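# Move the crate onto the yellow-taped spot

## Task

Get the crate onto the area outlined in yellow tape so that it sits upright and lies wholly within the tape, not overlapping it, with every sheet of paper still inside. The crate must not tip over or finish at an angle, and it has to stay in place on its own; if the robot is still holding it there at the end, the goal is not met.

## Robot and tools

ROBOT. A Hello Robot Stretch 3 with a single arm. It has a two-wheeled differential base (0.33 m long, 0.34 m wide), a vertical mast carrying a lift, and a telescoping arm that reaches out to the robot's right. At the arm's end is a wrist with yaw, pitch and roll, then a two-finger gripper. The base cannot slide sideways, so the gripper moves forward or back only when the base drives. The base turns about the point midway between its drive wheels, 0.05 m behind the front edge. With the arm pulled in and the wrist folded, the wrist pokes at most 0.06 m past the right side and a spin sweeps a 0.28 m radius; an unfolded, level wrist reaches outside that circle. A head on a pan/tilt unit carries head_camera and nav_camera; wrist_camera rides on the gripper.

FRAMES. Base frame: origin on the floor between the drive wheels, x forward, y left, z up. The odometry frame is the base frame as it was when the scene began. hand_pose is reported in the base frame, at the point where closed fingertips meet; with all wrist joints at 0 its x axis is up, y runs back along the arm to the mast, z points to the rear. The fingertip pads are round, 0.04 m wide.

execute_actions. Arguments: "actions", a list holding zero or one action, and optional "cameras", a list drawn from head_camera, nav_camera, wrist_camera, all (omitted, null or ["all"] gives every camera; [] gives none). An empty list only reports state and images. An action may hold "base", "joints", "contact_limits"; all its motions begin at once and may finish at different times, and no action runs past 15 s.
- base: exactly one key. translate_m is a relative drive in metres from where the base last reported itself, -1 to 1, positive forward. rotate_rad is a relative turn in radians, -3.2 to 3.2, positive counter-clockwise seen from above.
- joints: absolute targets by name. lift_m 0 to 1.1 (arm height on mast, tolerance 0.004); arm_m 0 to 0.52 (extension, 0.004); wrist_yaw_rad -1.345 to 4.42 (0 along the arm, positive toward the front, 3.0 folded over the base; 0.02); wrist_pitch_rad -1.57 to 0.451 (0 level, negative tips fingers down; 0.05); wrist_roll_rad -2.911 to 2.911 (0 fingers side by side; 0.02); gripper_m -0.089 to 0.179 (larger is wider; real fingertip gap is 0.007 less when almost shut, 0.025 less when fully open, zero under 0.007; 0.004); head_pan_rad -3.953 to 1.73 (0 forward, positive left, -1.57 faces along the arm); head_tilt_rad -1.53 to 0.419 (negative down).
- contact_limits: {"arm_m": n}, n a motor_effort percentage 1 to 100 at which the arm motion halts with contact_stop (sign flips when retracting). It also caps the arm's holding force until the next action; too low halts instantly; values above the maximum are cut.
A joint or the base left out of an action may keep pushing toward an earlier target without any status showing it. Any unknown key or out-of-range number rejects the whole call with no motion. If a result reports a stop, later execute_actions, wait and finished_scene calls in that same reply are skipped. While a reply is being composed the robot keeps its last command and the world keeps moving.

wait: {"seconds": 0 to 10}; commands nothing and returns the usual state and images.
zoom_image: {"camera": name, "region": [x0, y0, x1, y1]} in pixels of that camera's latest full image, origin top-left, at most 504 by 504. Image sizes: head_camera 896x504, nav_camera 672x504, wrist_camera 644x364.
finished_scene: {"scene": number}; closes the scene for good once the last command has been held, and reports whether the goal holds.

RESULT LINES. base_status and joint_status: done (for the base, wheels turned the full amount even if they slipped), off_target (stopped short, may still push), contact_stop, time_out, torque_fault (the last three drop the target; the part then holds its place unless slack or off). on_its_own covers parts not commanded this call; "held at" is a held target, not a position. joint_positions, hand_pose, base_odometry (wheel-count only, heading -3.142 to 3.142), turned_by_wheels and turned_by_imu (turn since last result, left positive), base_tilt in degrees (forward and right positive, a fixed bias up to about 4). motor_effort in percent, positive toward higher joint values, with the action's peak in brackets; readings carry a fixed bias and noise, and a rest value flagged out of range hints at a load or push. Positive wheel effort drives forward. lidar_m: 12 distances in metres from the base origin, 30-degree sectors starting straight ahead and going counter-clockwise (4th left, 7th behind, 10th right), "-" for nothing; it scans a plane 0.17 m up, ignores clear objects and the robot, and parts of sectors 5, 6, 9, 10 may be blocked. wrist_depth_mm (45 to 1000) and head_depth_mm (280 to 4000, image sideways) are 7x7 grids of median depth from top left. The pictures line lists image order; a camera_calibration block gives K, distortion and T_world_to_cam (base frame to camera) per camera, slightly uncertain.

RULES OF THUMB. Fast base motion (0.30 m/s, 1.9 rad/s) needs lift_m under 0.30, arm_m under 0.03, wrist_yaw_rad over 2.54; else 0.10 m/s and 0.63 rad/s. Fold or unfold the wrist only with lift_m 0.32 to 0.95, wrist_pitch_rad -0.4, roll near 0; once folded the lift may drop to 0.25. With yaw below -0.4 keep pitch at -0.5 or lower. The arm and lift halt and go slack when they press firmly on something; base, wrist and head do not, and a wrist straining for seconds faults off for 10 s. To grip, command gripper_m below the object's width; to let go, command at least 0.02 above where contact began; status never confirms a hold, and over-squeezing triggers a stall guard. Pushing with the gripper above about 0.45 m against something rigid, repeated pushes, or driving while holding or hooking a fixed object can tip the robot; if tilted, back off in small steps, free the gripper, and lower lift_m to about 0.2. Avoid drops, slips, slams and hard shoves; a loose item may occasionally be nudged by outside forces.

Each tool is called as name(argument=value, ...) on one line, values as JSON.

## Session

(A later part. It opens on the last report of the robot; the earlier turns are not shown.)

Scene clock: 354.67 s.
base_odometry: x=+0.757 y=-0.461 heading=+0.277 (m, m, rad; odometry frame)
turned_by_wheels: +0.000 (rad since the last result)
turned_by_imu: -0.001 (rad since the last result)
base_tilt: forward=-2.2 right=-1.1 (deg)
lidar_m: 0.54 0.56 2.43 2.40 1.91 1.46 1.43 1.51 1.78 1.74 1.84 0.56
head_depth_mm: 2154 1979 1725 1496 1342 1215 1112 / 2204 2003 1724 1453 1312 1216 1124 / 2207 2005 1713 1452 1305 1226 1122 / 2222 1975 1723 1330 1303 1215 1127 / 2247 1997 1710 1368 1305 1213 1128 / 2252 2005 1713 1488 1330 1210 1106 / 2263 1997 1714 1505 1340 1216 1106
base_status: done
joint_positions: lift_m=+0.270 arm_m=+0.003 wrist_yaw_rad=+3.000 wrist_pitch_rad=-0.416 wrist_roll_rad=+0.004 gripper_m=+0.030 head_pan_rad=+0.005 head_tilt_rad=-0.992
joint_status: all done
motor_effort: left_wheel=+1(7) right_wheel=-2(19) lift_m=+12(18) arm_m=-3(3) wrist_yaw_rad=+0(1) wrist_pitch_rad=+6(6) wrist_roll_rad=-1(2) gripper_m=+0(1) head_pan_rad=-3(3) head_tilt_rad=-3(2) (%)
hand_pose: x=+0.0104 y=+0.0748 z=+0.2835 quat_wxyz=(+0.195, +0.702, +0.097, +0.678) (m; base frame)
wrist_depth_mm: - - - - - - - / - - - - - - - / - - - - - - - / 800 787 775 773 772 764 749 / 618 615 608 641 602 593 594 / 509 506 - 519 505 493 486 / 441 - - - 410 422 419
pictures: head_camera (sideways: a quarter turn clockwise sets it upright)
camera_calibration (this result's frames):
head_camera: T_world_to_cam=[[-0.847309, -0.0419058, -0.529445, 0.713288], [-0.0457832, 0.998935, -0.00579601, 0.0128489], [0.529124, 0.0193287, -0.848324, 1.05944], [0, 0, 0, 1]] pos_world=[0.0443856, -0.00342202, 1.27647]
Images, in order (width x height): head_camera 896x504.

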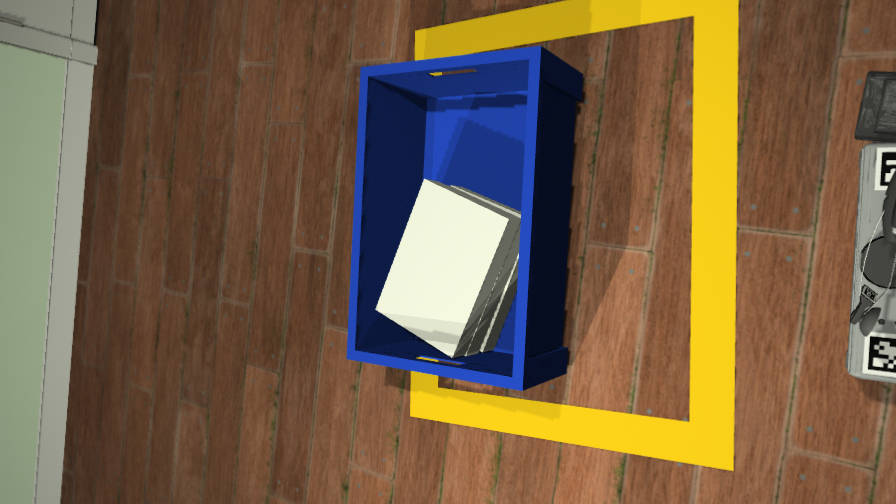

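execute_actions(actions=[{"base":{"rotate_rad":1.6}}], cameras=[])

execute_actions(actions=[{"base":{"translate_m":0.72}}], cameras=[])

execute_actions(actions=[{"base":{"rotate_rad":-1.6}}], cameras=[])

execute_actions(actions=[{"base":{"translate_m":1.0}}], cameras=[])

execute_actions(actions=[{"base":{"translate_m":0.5}}], cameras=[])

execute_actions(actions=[{"base":{"rotate_rad":-1.6}}], cameras=[])

execute_actions(actions=[{"base":{"translate_m":0.79}}], cameras=[])

execute_actions(actions=[{"base":{"rotate_rad":-1.6}}], cameras=["head_camera"])

Scene clock: 368.70 s.
base_odometry: x=+0.757 y=-0.461 heading=+1.876 (m, m, rad; odometry frame)
turned_by_wheels: +1.600 (rad since the last result)
turned_by_imu: +1.563 (rad since the last result)
base_tilt: forward=-2.2 right=-1.2 (deg)
lidar_m: 2.40 1.88 1.46 1.43 1.53 1.77 1.74 1.86 0.56 0.54 0.57 2.43
head_depth_mm: 2242 2011 1737 1519 1358 1220 1110 / 2245 1993 1734 1514 1346 1216 1129 / 2302 1987 1716 1513 1351 1218 1128 / 2305 1986 1706 1513 1357 1218 1127 / 2356 1994 1719 1510 1343 1209 1121 / 2363 1968 1717 1517 1358 1218 1109 / 2367 1992 1711 1512 1351 1209 1102
base_status: done
joint_positions: lift_m=+0.270 arm_m=+0.003 wrist_yaw_rad=+3.000 wrist_pitch_rad=-0.416 wrist_roll_rad=+0.004 gripper_m=+0.030 head_pan_rad=+0.005 head_tilt_rad=-0.992
joint_status: not commanded
motor_effort: left_wheel=-5(8) right_wheel=+6(14) lift_m=+11(11) arm_m=-3(3) wrist_yaw_rad=+0(0) wrist_pitch_rad=+6(6) wrist_roll_rad=-1(1) gripper_m=+0(0) head_pan_rad=-2(2) head_tilt_rad=-3(3) (%)
hand_pose: x=+0.0104 y=+0.0748 z=+0.2835 quat_wxyz=(+0.195, +0.702, +0.097, +0.678) (m; base frame)
wrist_depth_mm: - - - - - - - / - - - - - - - / - - - - - - - / 788 799 770 769 753 765 753 / 613 619 611 632 613 596 588 / 516 507 - 512 503 494 490 / 438 - - - 413 416 416
pictures: none
No camera images: the call's "cameras" was empty. Leave "cameras" out to get every camera's image.

Scene clock: 372.97 s.
base_odometry: x=+0.540 y=+0.226 heading=+1.876 (m, m, rad; odometry frame)
turned_by_wheels: +0.000 (rad since the last result)
turned_by_imu: +0.001 (rad since the last result)
base_tilt: forward=-2.2 right=-1.2 (deg)
lidar_m: 1.69 1.79 1.39 1.37 1.47 2.15 2.45 0.78 0.71 2.37 2.53 1.72
head_depth_mm: 1577 1877 1732 1518 1352 1214 1116 / 1598 1903 1727 1507 1352 1225 1129 / 1630 1915 1727 1521 1348 1221 1129 / 1663 1935 1713 1510 1345 1217 1121 / 1701 1954 1715 1510 1350 1218 1128 / 2251 1995 1735 1499 1352 1213 1100 / 2269 1998 1715 1504 1342 1216 1109
base_status: done
joint_positions: lift_m=+0.270 arm_m=+0.003 wrist_yaw_rad=+3.000 wrist_pitch_rad=-0.416 wrist_roll_rad=+0.004 gripper_m=+0.030 head_pan_rad=+0.005 head_tilt_rad=-0.992
joint_status: not commanded
motor_effort: left_wheel=-4(9) right_wheel=+5(14) lift_m=+11(11) arm_m=-3(3) wrist_yaw_rad=+1(1) wrist_pitch_rad=+6(5) wrist_roll_rad=-1(1) gripper_m=+0(0) head_pan_rad=-2(2) head_tilt_rad=-2(4) (%)
hand_pose: x=+0.0104 y=+0.0748 z=+0.2835 quat_wxyz=(+0.195, +0.702, +0.097, +0.678) (m; base frame)
wrist_depth_mm: - - - - - - - / - - - - - - - / - - - - - - - / 814 799 795 767 776 747 742 / 624 614 613 635 603 600 591 / 510 514 - 521 509 490 479 / 444 - - - 411 420 413
pictures: none
No camera images: the call's "cameras" was empty. Leave "cameras" out to get every camera's image.

Scene clock: 375.23 s.
base_odometry: x=+0.540 y=+0.226 heading=+0.276 (m, m, rad; odometry frame)
turned_by_wheels: -1.600 (rad since the last result)
turned_by_imu: -1.564 (rad since the last result)
base_tilt: forward=-2.1 right=-1.2 (deg)
lidar_m: 2.38 2.51 1.73 1.69 1.83 1.40 1.37 1.45 2.09 2.45 0.79 0.71
head_depth_mm: 2194 2000 1732 1467 1330 1214 1114 / 2229 2018 1718 1521 1352 1221 1125 / 2234 2000 1717 1515 1346 1225 1123 / 2226 2001 1720 1517 1351 1220 1128 / 2262 1979 1717 1505 1348 1217 1120 / 2337 1984 1719 1510 1351 1220 1107 / 2311 1971 1715 1506 1342 1214 1105
base_status: done
joint_positions: lift_m=+0.270 arm_m=+0.003 wrist_yaw_rad=+3.000 wrist_pitch_rad=-0.416 wrist_roll_rad=+0.004 gripper_m=+0.030 head_pan_rad=+0.005 head_tilt_rad=-0.992
joint_status: not commanded
motor_effort: left_wheel=+4(11) right_wheel=-6(11) lift_m=+11(12) arm_m=-3(4) wrist_yaw_rad=+0(0) wrist_pitch_rad=+6(6) wrist_roll_rad=-1(1) gripper_m=+1(1) head_pan_rad=-2(2) head_tilt_rad=-3(3) (%)
hand_pose: x=+0.0104 y=+0.0748 z=+0.2835 quat_wxyz=(+0.195, +0.702, +0.097, +0.678) (m; base frame)
wrist_depth_mm: - - - - - - - / - - - - - - - / - - - - - - - / 792 777 778 771 756 754 746 / 631 628 616 629 610 586 592 / 508 503 - 513 509 493 494 / 430 - - - 415 421 418
pictures: none
No camera images: the call's "cameras" was empty. Leave "cameras" out to get every camera's image.

Scene clock: 380.23 s.
base_odometry: x=+1.502 y=+0.499 heading=+0.277 (m, m, rad; odometry frame)
turned_by_wheels: +0.000 (rad since the last result)
turned_by_imu: +0.002 (rad since the last result)
base_tilt: forward=-2.1 right=-1.2 (deg)
lidar_m: 1.39 1.48 1.63 1.60 1.71 2.41 2.36 2.49 0.49 0.46 1.81 1.42
head_depth_mm: 1288 1541 1700 1513 1357 1225 1116 / 1312 1566 1723 1532 1350 1216 1120 / 1325 1593 1718 1517 1349 1222 1127 / 1350 1618 1721 1505 1354 1217 1126 / 1357 1643 1719 1517 1354 1212 1128 / 1383 1678 1720 1501 1353 1220 1107 / 1411 1694 1703 1506 1344 1220 1108
base_status: done
joint_positions: lift_m=+0.270 arm_m=+0.003 wrist_yaw_rad=+3.000 wrist_pitch_rad=-0.416 wrist_roll_rad=+0.004 gripper_m=+0.030 head_pan_rad=+0.005 head_tilt_rad=-0.992
joint_status: not commanded
motor_effort: left_wheel=+3(12) right_wheel=-4(8) lift_m=+12(12) arm_m=-4(4) wrist_yaw_rad=+0(0) wrist_pitch_rad=+6(6) wrist_roll_rad=-1(1) gripper_m=+0(0) head_pan_rad=-2(2) head_tilt_rad=-4(2) (%)
hand_pose: x=+0.0104 y=+0.0748 z=+0.2835 quat_wxyz=(+0.195, +0.702, +0.097, +0.678) (m; base frame)
wrist_depth_mm: - - - - - - - / - - - - - - - / - - - - - - - / 786 798 757 764 762 756 763 / 632 617 603 630 594 602 590 / 515 505 - 522 498 498 491 / 438 - - - 408 417 417
pictures: none
No camera images: the call's "cameras" was empty. Leave "cameras" out to get every camera's image.

Scene clock: 383.63 s.
base_odometry: x=+1.983 y=+0.636 heading=+0.277 (m, m, rad; odometry frame)
turned_by_wheels: +0.000 (rad since the last result)
turned_by_imu: +0.001 (rad since the last result)
base_tilt: forward=-2.2 right=-1.1 (deg)
lidar_m: 0.90 0.95 1.38 1.57 1.66 2.45 2.85 0.71 0.80 2.55 1.19 0.92
head_depth_mm: 816 974 1185 1464 1350 1217 1119 / 830 983 1213 1469 1363 1215 1127 / 841 1002 1227 1467 1345 1225 1127 / 854 1016 1267 1494 1344 1223 1124 / 865 1037 1287 1486 1356 1221 1124 / 880 1054 1318 1507 1349 1221 1106 / 890 1073 1347 1506 1349 1217 1112
base_status: done
joint_positions: lift_m=+0.270 arm_m=+0.003 wrist_yaw_rad=+3.000 wrist_pitch_rad=-0.416 wrist_roll_rad=+0.004 gripper_m=+0.030 head_pan_rad=+0.005 head_tilt_rad=-0.992
joint_status: not commanded
motor_effort: left_wheel=+3(11) right_wheel=-4(9) lift_m=+11(11) arm_m=-4(4) wrist_yaw_rad=+0(0) wrist_pitch_rad=+6(6) wrist_roll_rad=-1(1) gripper_m=+0(1) head_pan_rad=-2(2) head_tilt_rad=-3(3) (%)
hand_pose: x=+0.0104 y=+0.0748 z=+0.2835 quat_wxyz=(+0.195, +0.702, +0.097, +0.678) (m; base frame)
wrist_depth_mm: - - - - - - 932 / - - - - - - 926 / - - - - - - 888 / 797 785 782 755 766 753 737 / 626 621 602 636 603 601 592 / 514 510 - 510 500 499 493 / 442 - - - 412 416 413
pictures: none
No camera images: the call's "cameras" was empty. Leave "cameras" out to get every camera's image.

Scene clock: 385.83 s.
base_odometry: x=+1.983 y=+0.636 heading=-1.323 (m, m, rad; odometry frame)
turned_by_wheels: -1.600 (rad since the last result)
turned_by_imu: -1.564 (rad since the last result)
base_tilt: forward=-2.2 right=-1.1 (deg)
lidar_m: 2.55 1.21 0.92 0.90 0.95 1.35 1.57 1.65 2.39 2.85 0.71 0.79
head_depth_mm: 2307 1995 1724 1522 1344 1219 1110 / 2312 1999 1726 1514 1355 1228 1123 / 2340 2007 1725 1513 1357 1218 1127 / 2363 1999 1717 1515 1346 1220 1127 / 2366 2000 1720 1520 1345 1222 1124 / 2397 1994 1710 1509 1344 1212 1110 / 2090 1952 1713 1511 1353 1215 1106
base_status: done
joint_positions: lift_m=+0.270 arm_m=+0.003 wrist_yaw_rad=+3.000 wrist_pitch_rad=-0.416 wrist_roll_rad=+0.004 gripper_m=+0.030 head_pan_rad=+0.005 head_tilt_rad=-0.992
joint_status: not commanded
motor_effort: left_wheel=+4(11) right_wheel=-6(12) lift_m=+11(11) arm_m=-4(4) wrist_yaw_rad=+0(0) wrist_pitch_rad=+6(6) wrist_roll_rad=-1(1) gripper_m=+1(1) head_pan_rad=-2(3) head_tilt_rad=-3(3) (%)
hand_pose: x=+0.0104 y=+0.0748 z=+0.2835 quat_wxyz=(+0.195, +0.702, +0.097, +0.678) (m; base frame)
wrist_depth_mm: 799 - 805 854 861 850 884 / 834 - 868 906 927 940 950 / 888 930 929 938 938 - - / 791 781 789 785 736 752 740 / 619 624 606 626 605 598 591 / 518 505 - 517 509 484 504 / 440 - - - 415 420 423
pictures: none
No camera images: the call's "cameras" was empty. Leave "cameras" out to get every camera's image.

Scene clock: 390.23 s.
base_odometry: x=+2.177 y=-0.130 heading=-1.323 (m, m, rad; odometry frame)
turned_by_wheels: +0.000 (rad since the last result)
turned_by_imu: +0.002 (rad since the last result)
base_tilt: forward=-2.2 right=-1.1 (deg)
lidar_m: 1.77 1.13 0.88 0.86 0.90 1.29 2.35 2.48 0.57 0.55 0.57 1.82
head_depth_mm: 1679 1908 1723 1516 1345 1218 1113 / 1693 1893 1726 1523 1351 1218 1123 / 1716 1939 1738 1504 1344 1224 1120 / 1746 1964 1712 1513 1341 1218 1128 / 1762 1959 1722 1522 1349 1219 1122 / 1776 1964 1722 1501 1336 1219 1110 / 1793 1940 1713 1511 1334 1217 1111
base_status: done
joint_positions: lift_m=+0.270 arm_m=+0.003 wrist_yaw_rad=+3.000 wrist_pitch_rad=-0.416 wrist_roll_rad=+0.004 gripper_m=+0.030 head_pan_rad=+0.005 head_tilt_rad=-0.992
joint_status: not commanded
motor_effort: left_wheel=+3(12) right_wheel=-5(9) lift_m=+12(11) arm_m=-4(4) wrist_yaw_rad=+0(0) wrist_pitch_rad=+6(6) wrist_roll_rad=-2(1) gripper_m=+0(0) head_pan_rad=-2(2) head_tilt_rad=-2(3) (%)
hand_pose: x=+0.0104 y=+0.0748 z=+0.2835 quat_wxyz=(+0.195, +0.702, +0.097, +0.678) (m; base frame)
wrist_depth_mm: 757 - 787 800 799 821 826 / 823 - 858 875 893 870 917 / 862 893 896 922 936 945 969 / 783 791 801 774 765 752 743 / 627 621 609 628 609 588 594 / 512 518 - 519 511 496 486 / 439 - - - 415 424 408
pictures: none
No camera images: the call's "cameras" was empty. Leave "cameras" out to get every camera's image.

Scene clock: 392.43 s.
base_odometry: x=+2.177 y=-0.130 heading=-2.923 (m, m, rad; odometry frame)
turned_by_wheels: -1.600 (rad since the last result)
turned_by_imu: -1.564 (rad since the last result)
base_tilt: forward=-2.2 right=-1.2 (deg)
lidar_m: 0.55 0.57 1.82 1.77 1.15 0.88 0.86 0.90 1.26 2.35 2.46 0.58
head_depth_mm: 2377 1998 1716 1515 1353 1221 1114 / 2391 2003 1723 1323 1313 1221 1122 / 2379 2006 1719 1324 1312 1220 1122 / 2361 2010 1715 1357 1312 1218 1129 / 2371 1988 1722 1479 1312 1223 1120 / 2359 1978 1722 1445 1301 1214 1109 / 2341 1999 1710 1509 1345 1214 1110
base_status: done
joint_positions: lift_m=+0.270 arm_m=+0.003 wrist_yaw_rad=+3.000 wrist_pitch_rad=-0.416 wrist_roll_rad=+0.004 gripper_m=+0.030 head_pan_rad=+0.005 head_tilt_rad=-0.992
joint_status: not commanded
motor_effort: left_wheel=+4(12) right_wheel=-5(12) lift_m=+12(11) arm_m=-4(4) wrist_yaw_rad=+0(0) wrist_pitch_rad=+6(6) wrist_roll_rad=-1(1) gripper_m=+1(0) head_pan_rad=-1(2) head_tilt_rad=-3(3) (%)
hand_pose: x=+0.0104 y=+0.0748 z=+0.2835 quat_wxyz=(+0.195, +0.702, +0.097, +0.678) (m; base frame)
wrist_depth_mm: - - - - - - - / - - - - - - - / - - - - - - - / 798 795 780 776 758 751 751 / 622 624 623 633 599 600 565 / 502 505 - 520 498 500 488 / 442 - - - 409 418 410
pictures: head_camera (sideways: a quarter turn clockwise sets it upright)
camera_calibration (this result's frames):
head_camera: T_world_to_cam=[[-0.847309, -0.0419055, -0.529445, 0.713287], [-0.0457829, 0.998935, -0.005796, 0.0128489], [0.529124, 0.0193285, -0.848325, 1.05944], [0, 0, 0, 1]] pos_world=[0.0443856, -0.00342204, 1.27647]
Images, in order (width x height): head_camera 896x504.

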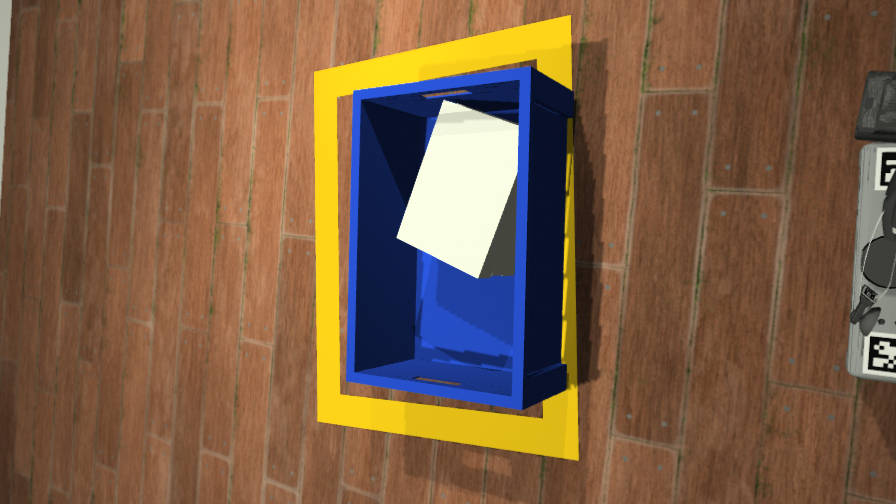

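execute_actions(actions=[{"base":{"translate_m":0.66},"joints":{"lift_m":0.32}}], cameras=[])

execute_actions(actions=[{"base":{"translate_m":-0.5},"joints":{"lift_m":0.27}}], cameras=["head_camera"])

Scene clock: 402.83 s.
base_odometry: x=+1.533 y=-0.273 heading=-2.922 (m, m, rad; odometry frame)
turned_by_wheels: +0.000 (rad since the last result)
turned_by_imu: +0.001 (rad since the last result)
base_tilt: forward=-2.1 right=-1.2 (deg)
lidar_m: - - 0.15 0.19 1.84 1.52 1.51 1.58 2.22 0.19 0.15 -
head_depth_mm: 2140 2003 1732 1517 1359 1206 1083 / 2153 1997 1737 1511 1349 1084 1012 / 2194 2001 1712 1508 1343 1066 1000 / 2176 1994 1718 1513 1348 1067 1094 / 2181 1986 1715 1511 1344 1218 1123 / 2182 2006 1709 1509 1283 1178 1105 / 2225 1975 1714 1513 1345 1193 1064
base_status: translate_m off_target (by the wheels' count: +0.6599 of +0.6600)
joint_positions: lift_m=+0.320 arm_m=+0.003 wrist_yaw_rad=+3.000 wrist_pitch_rad=-0.416 wrist_roll_rad=+0.004 gripper_m=+0.030 head_pan_rad=+0.005 head_tilt_rad=-0.992
joint_status: all done
on_its_own: left_wheel is at rest, and its effort (+19) is outside its rest range (-18 to +18); right_wheel is at rest, and its effort (+19) is outside its rest range (-18 to +18)
motor_effort: left_wheel=+19(47) right_wheel=+19(51) lift_m=+23(28) arm_m=-4(4) wrist_yaw_rad=+0(0) wrist_pitch_rad=+6(6) wrist_roll_rad=-1(1) gripper_m=+0(1) head_pan_rad=-2(2) head_tilt_rad=-3(3) (%)
hand_pose: x=+0.0104 y=+0.0748 z=+0.3328 quat_wxyz=(+0.195, +0.702, +0.097, +0.678) (m; base frame)
wrist_depth_mm: - - - - - - - / - - - - - - - / - - - - - - - / 902 881 848 868 836 845 789 / 686 700 675 622 428 458 431 / 568 564 - 527 483 510 437 / 488 495 - 264 452 470 440
pictures: none
No camera images: the call's "cameras" was empty. Leave "cameras" out to get every camera's image.

Scene clock: 406.47 s.
base_odometry: x=+2.021 y=-0.165 heading=-2.922 (m, m, rad; odometry frame)
turned_by_wheels: +0.000 (rad since the last result)
turned_by_imu: -0.001 (rad since the last result)
base_tilt: forward=-2.2 right=-1.2 (deg)
lidar_m: 0.54 0.56 1.82 1.77 1.36 1.04 1.01 1.06 1.50 2.35 2.47 0.56
head_depth_mm: 2384 2005 1729 1524 1362 1226 1115 / 2390 1997 1720 1325 1289 1223 1131 / 2354 1991 1737 1319 1297 1219 1126 / 2377 1984 1712 1365 1308 1218 1123 / 2366 1965 1713 1482 1305 1217 1132 / 2351 1963 1703 1444 1306 1219 1109 / 2343 1997 1715 1515 1350 1210 1109
base_status: done
joint_positions: lift_m=+0.270 arm_m=+0.003 wrist_yaw_rad=+3.000 wrist_pitch_rad=-0.416 wrist_roll_rad=+0.004 gripper_m=+0.030 head_pan_rad=+0.005 head_tilt_rad=-0.992
joint_status: all done
motor_effort: left_wheel=+2(14) right_wheel=-3(12) lift_m=+12(19) arm_m=-4(4) wrist_yaw_rad=-1(0) wrist_pitch_rad=+6(6) wrist_roll_rad=-1(1) gripper_m=+0(0) head_pan_rad=-2(2) head_tilt_rad=-3(3) (%)
hand_pose: x=+0.0104 y=+0.0748 z=+0.2835 quat_wxyz=(+0.195, +0.702, +0.097, +0.678) (m; base frame)
wrist_depth_mm: - - - - - - - / - - - - - - - / - - - - - - - / 794 770 766 769 754 760 747 / 624 617 620 631 594 596 573 / 510 508 - 530 509 493 487 / 433 - - - 409 423 421
pictures: head_camera (sideways: a quarter turn clockwise sets it upright)
camera_calibration (this result's frames):
head_camera: T_world_to_cam=[[-0.847309, -0.0419059, -0.529445, 0.713287], [-0.0457833, 0.998935, -0.005796, 0.0128489], [0.529124, 0.0193287, -0.848325, 1.05944], [0, 0, 0, 1]] pos_world=[0.0443856, -0.00342202, 1.27647]
Images, in order (width x height): head_camera 896x504.

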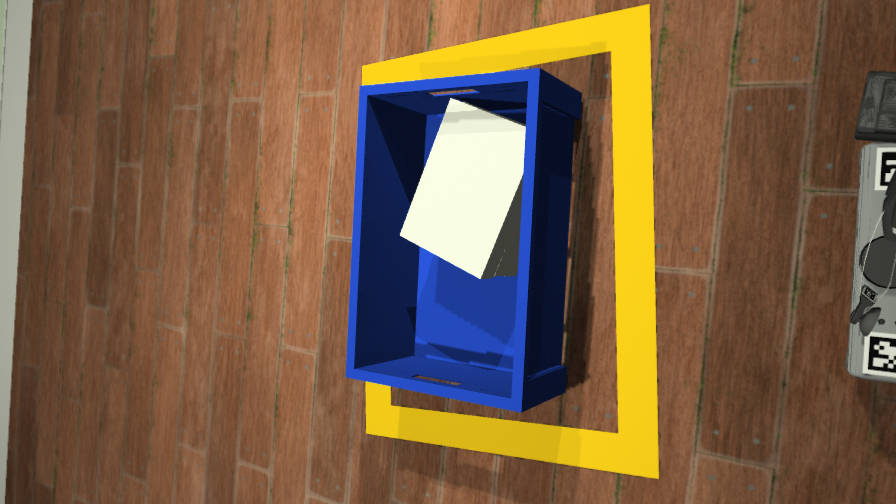

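Margins look good on all sides.

finished_scene(scene=2)

The scene is finished: the task was done.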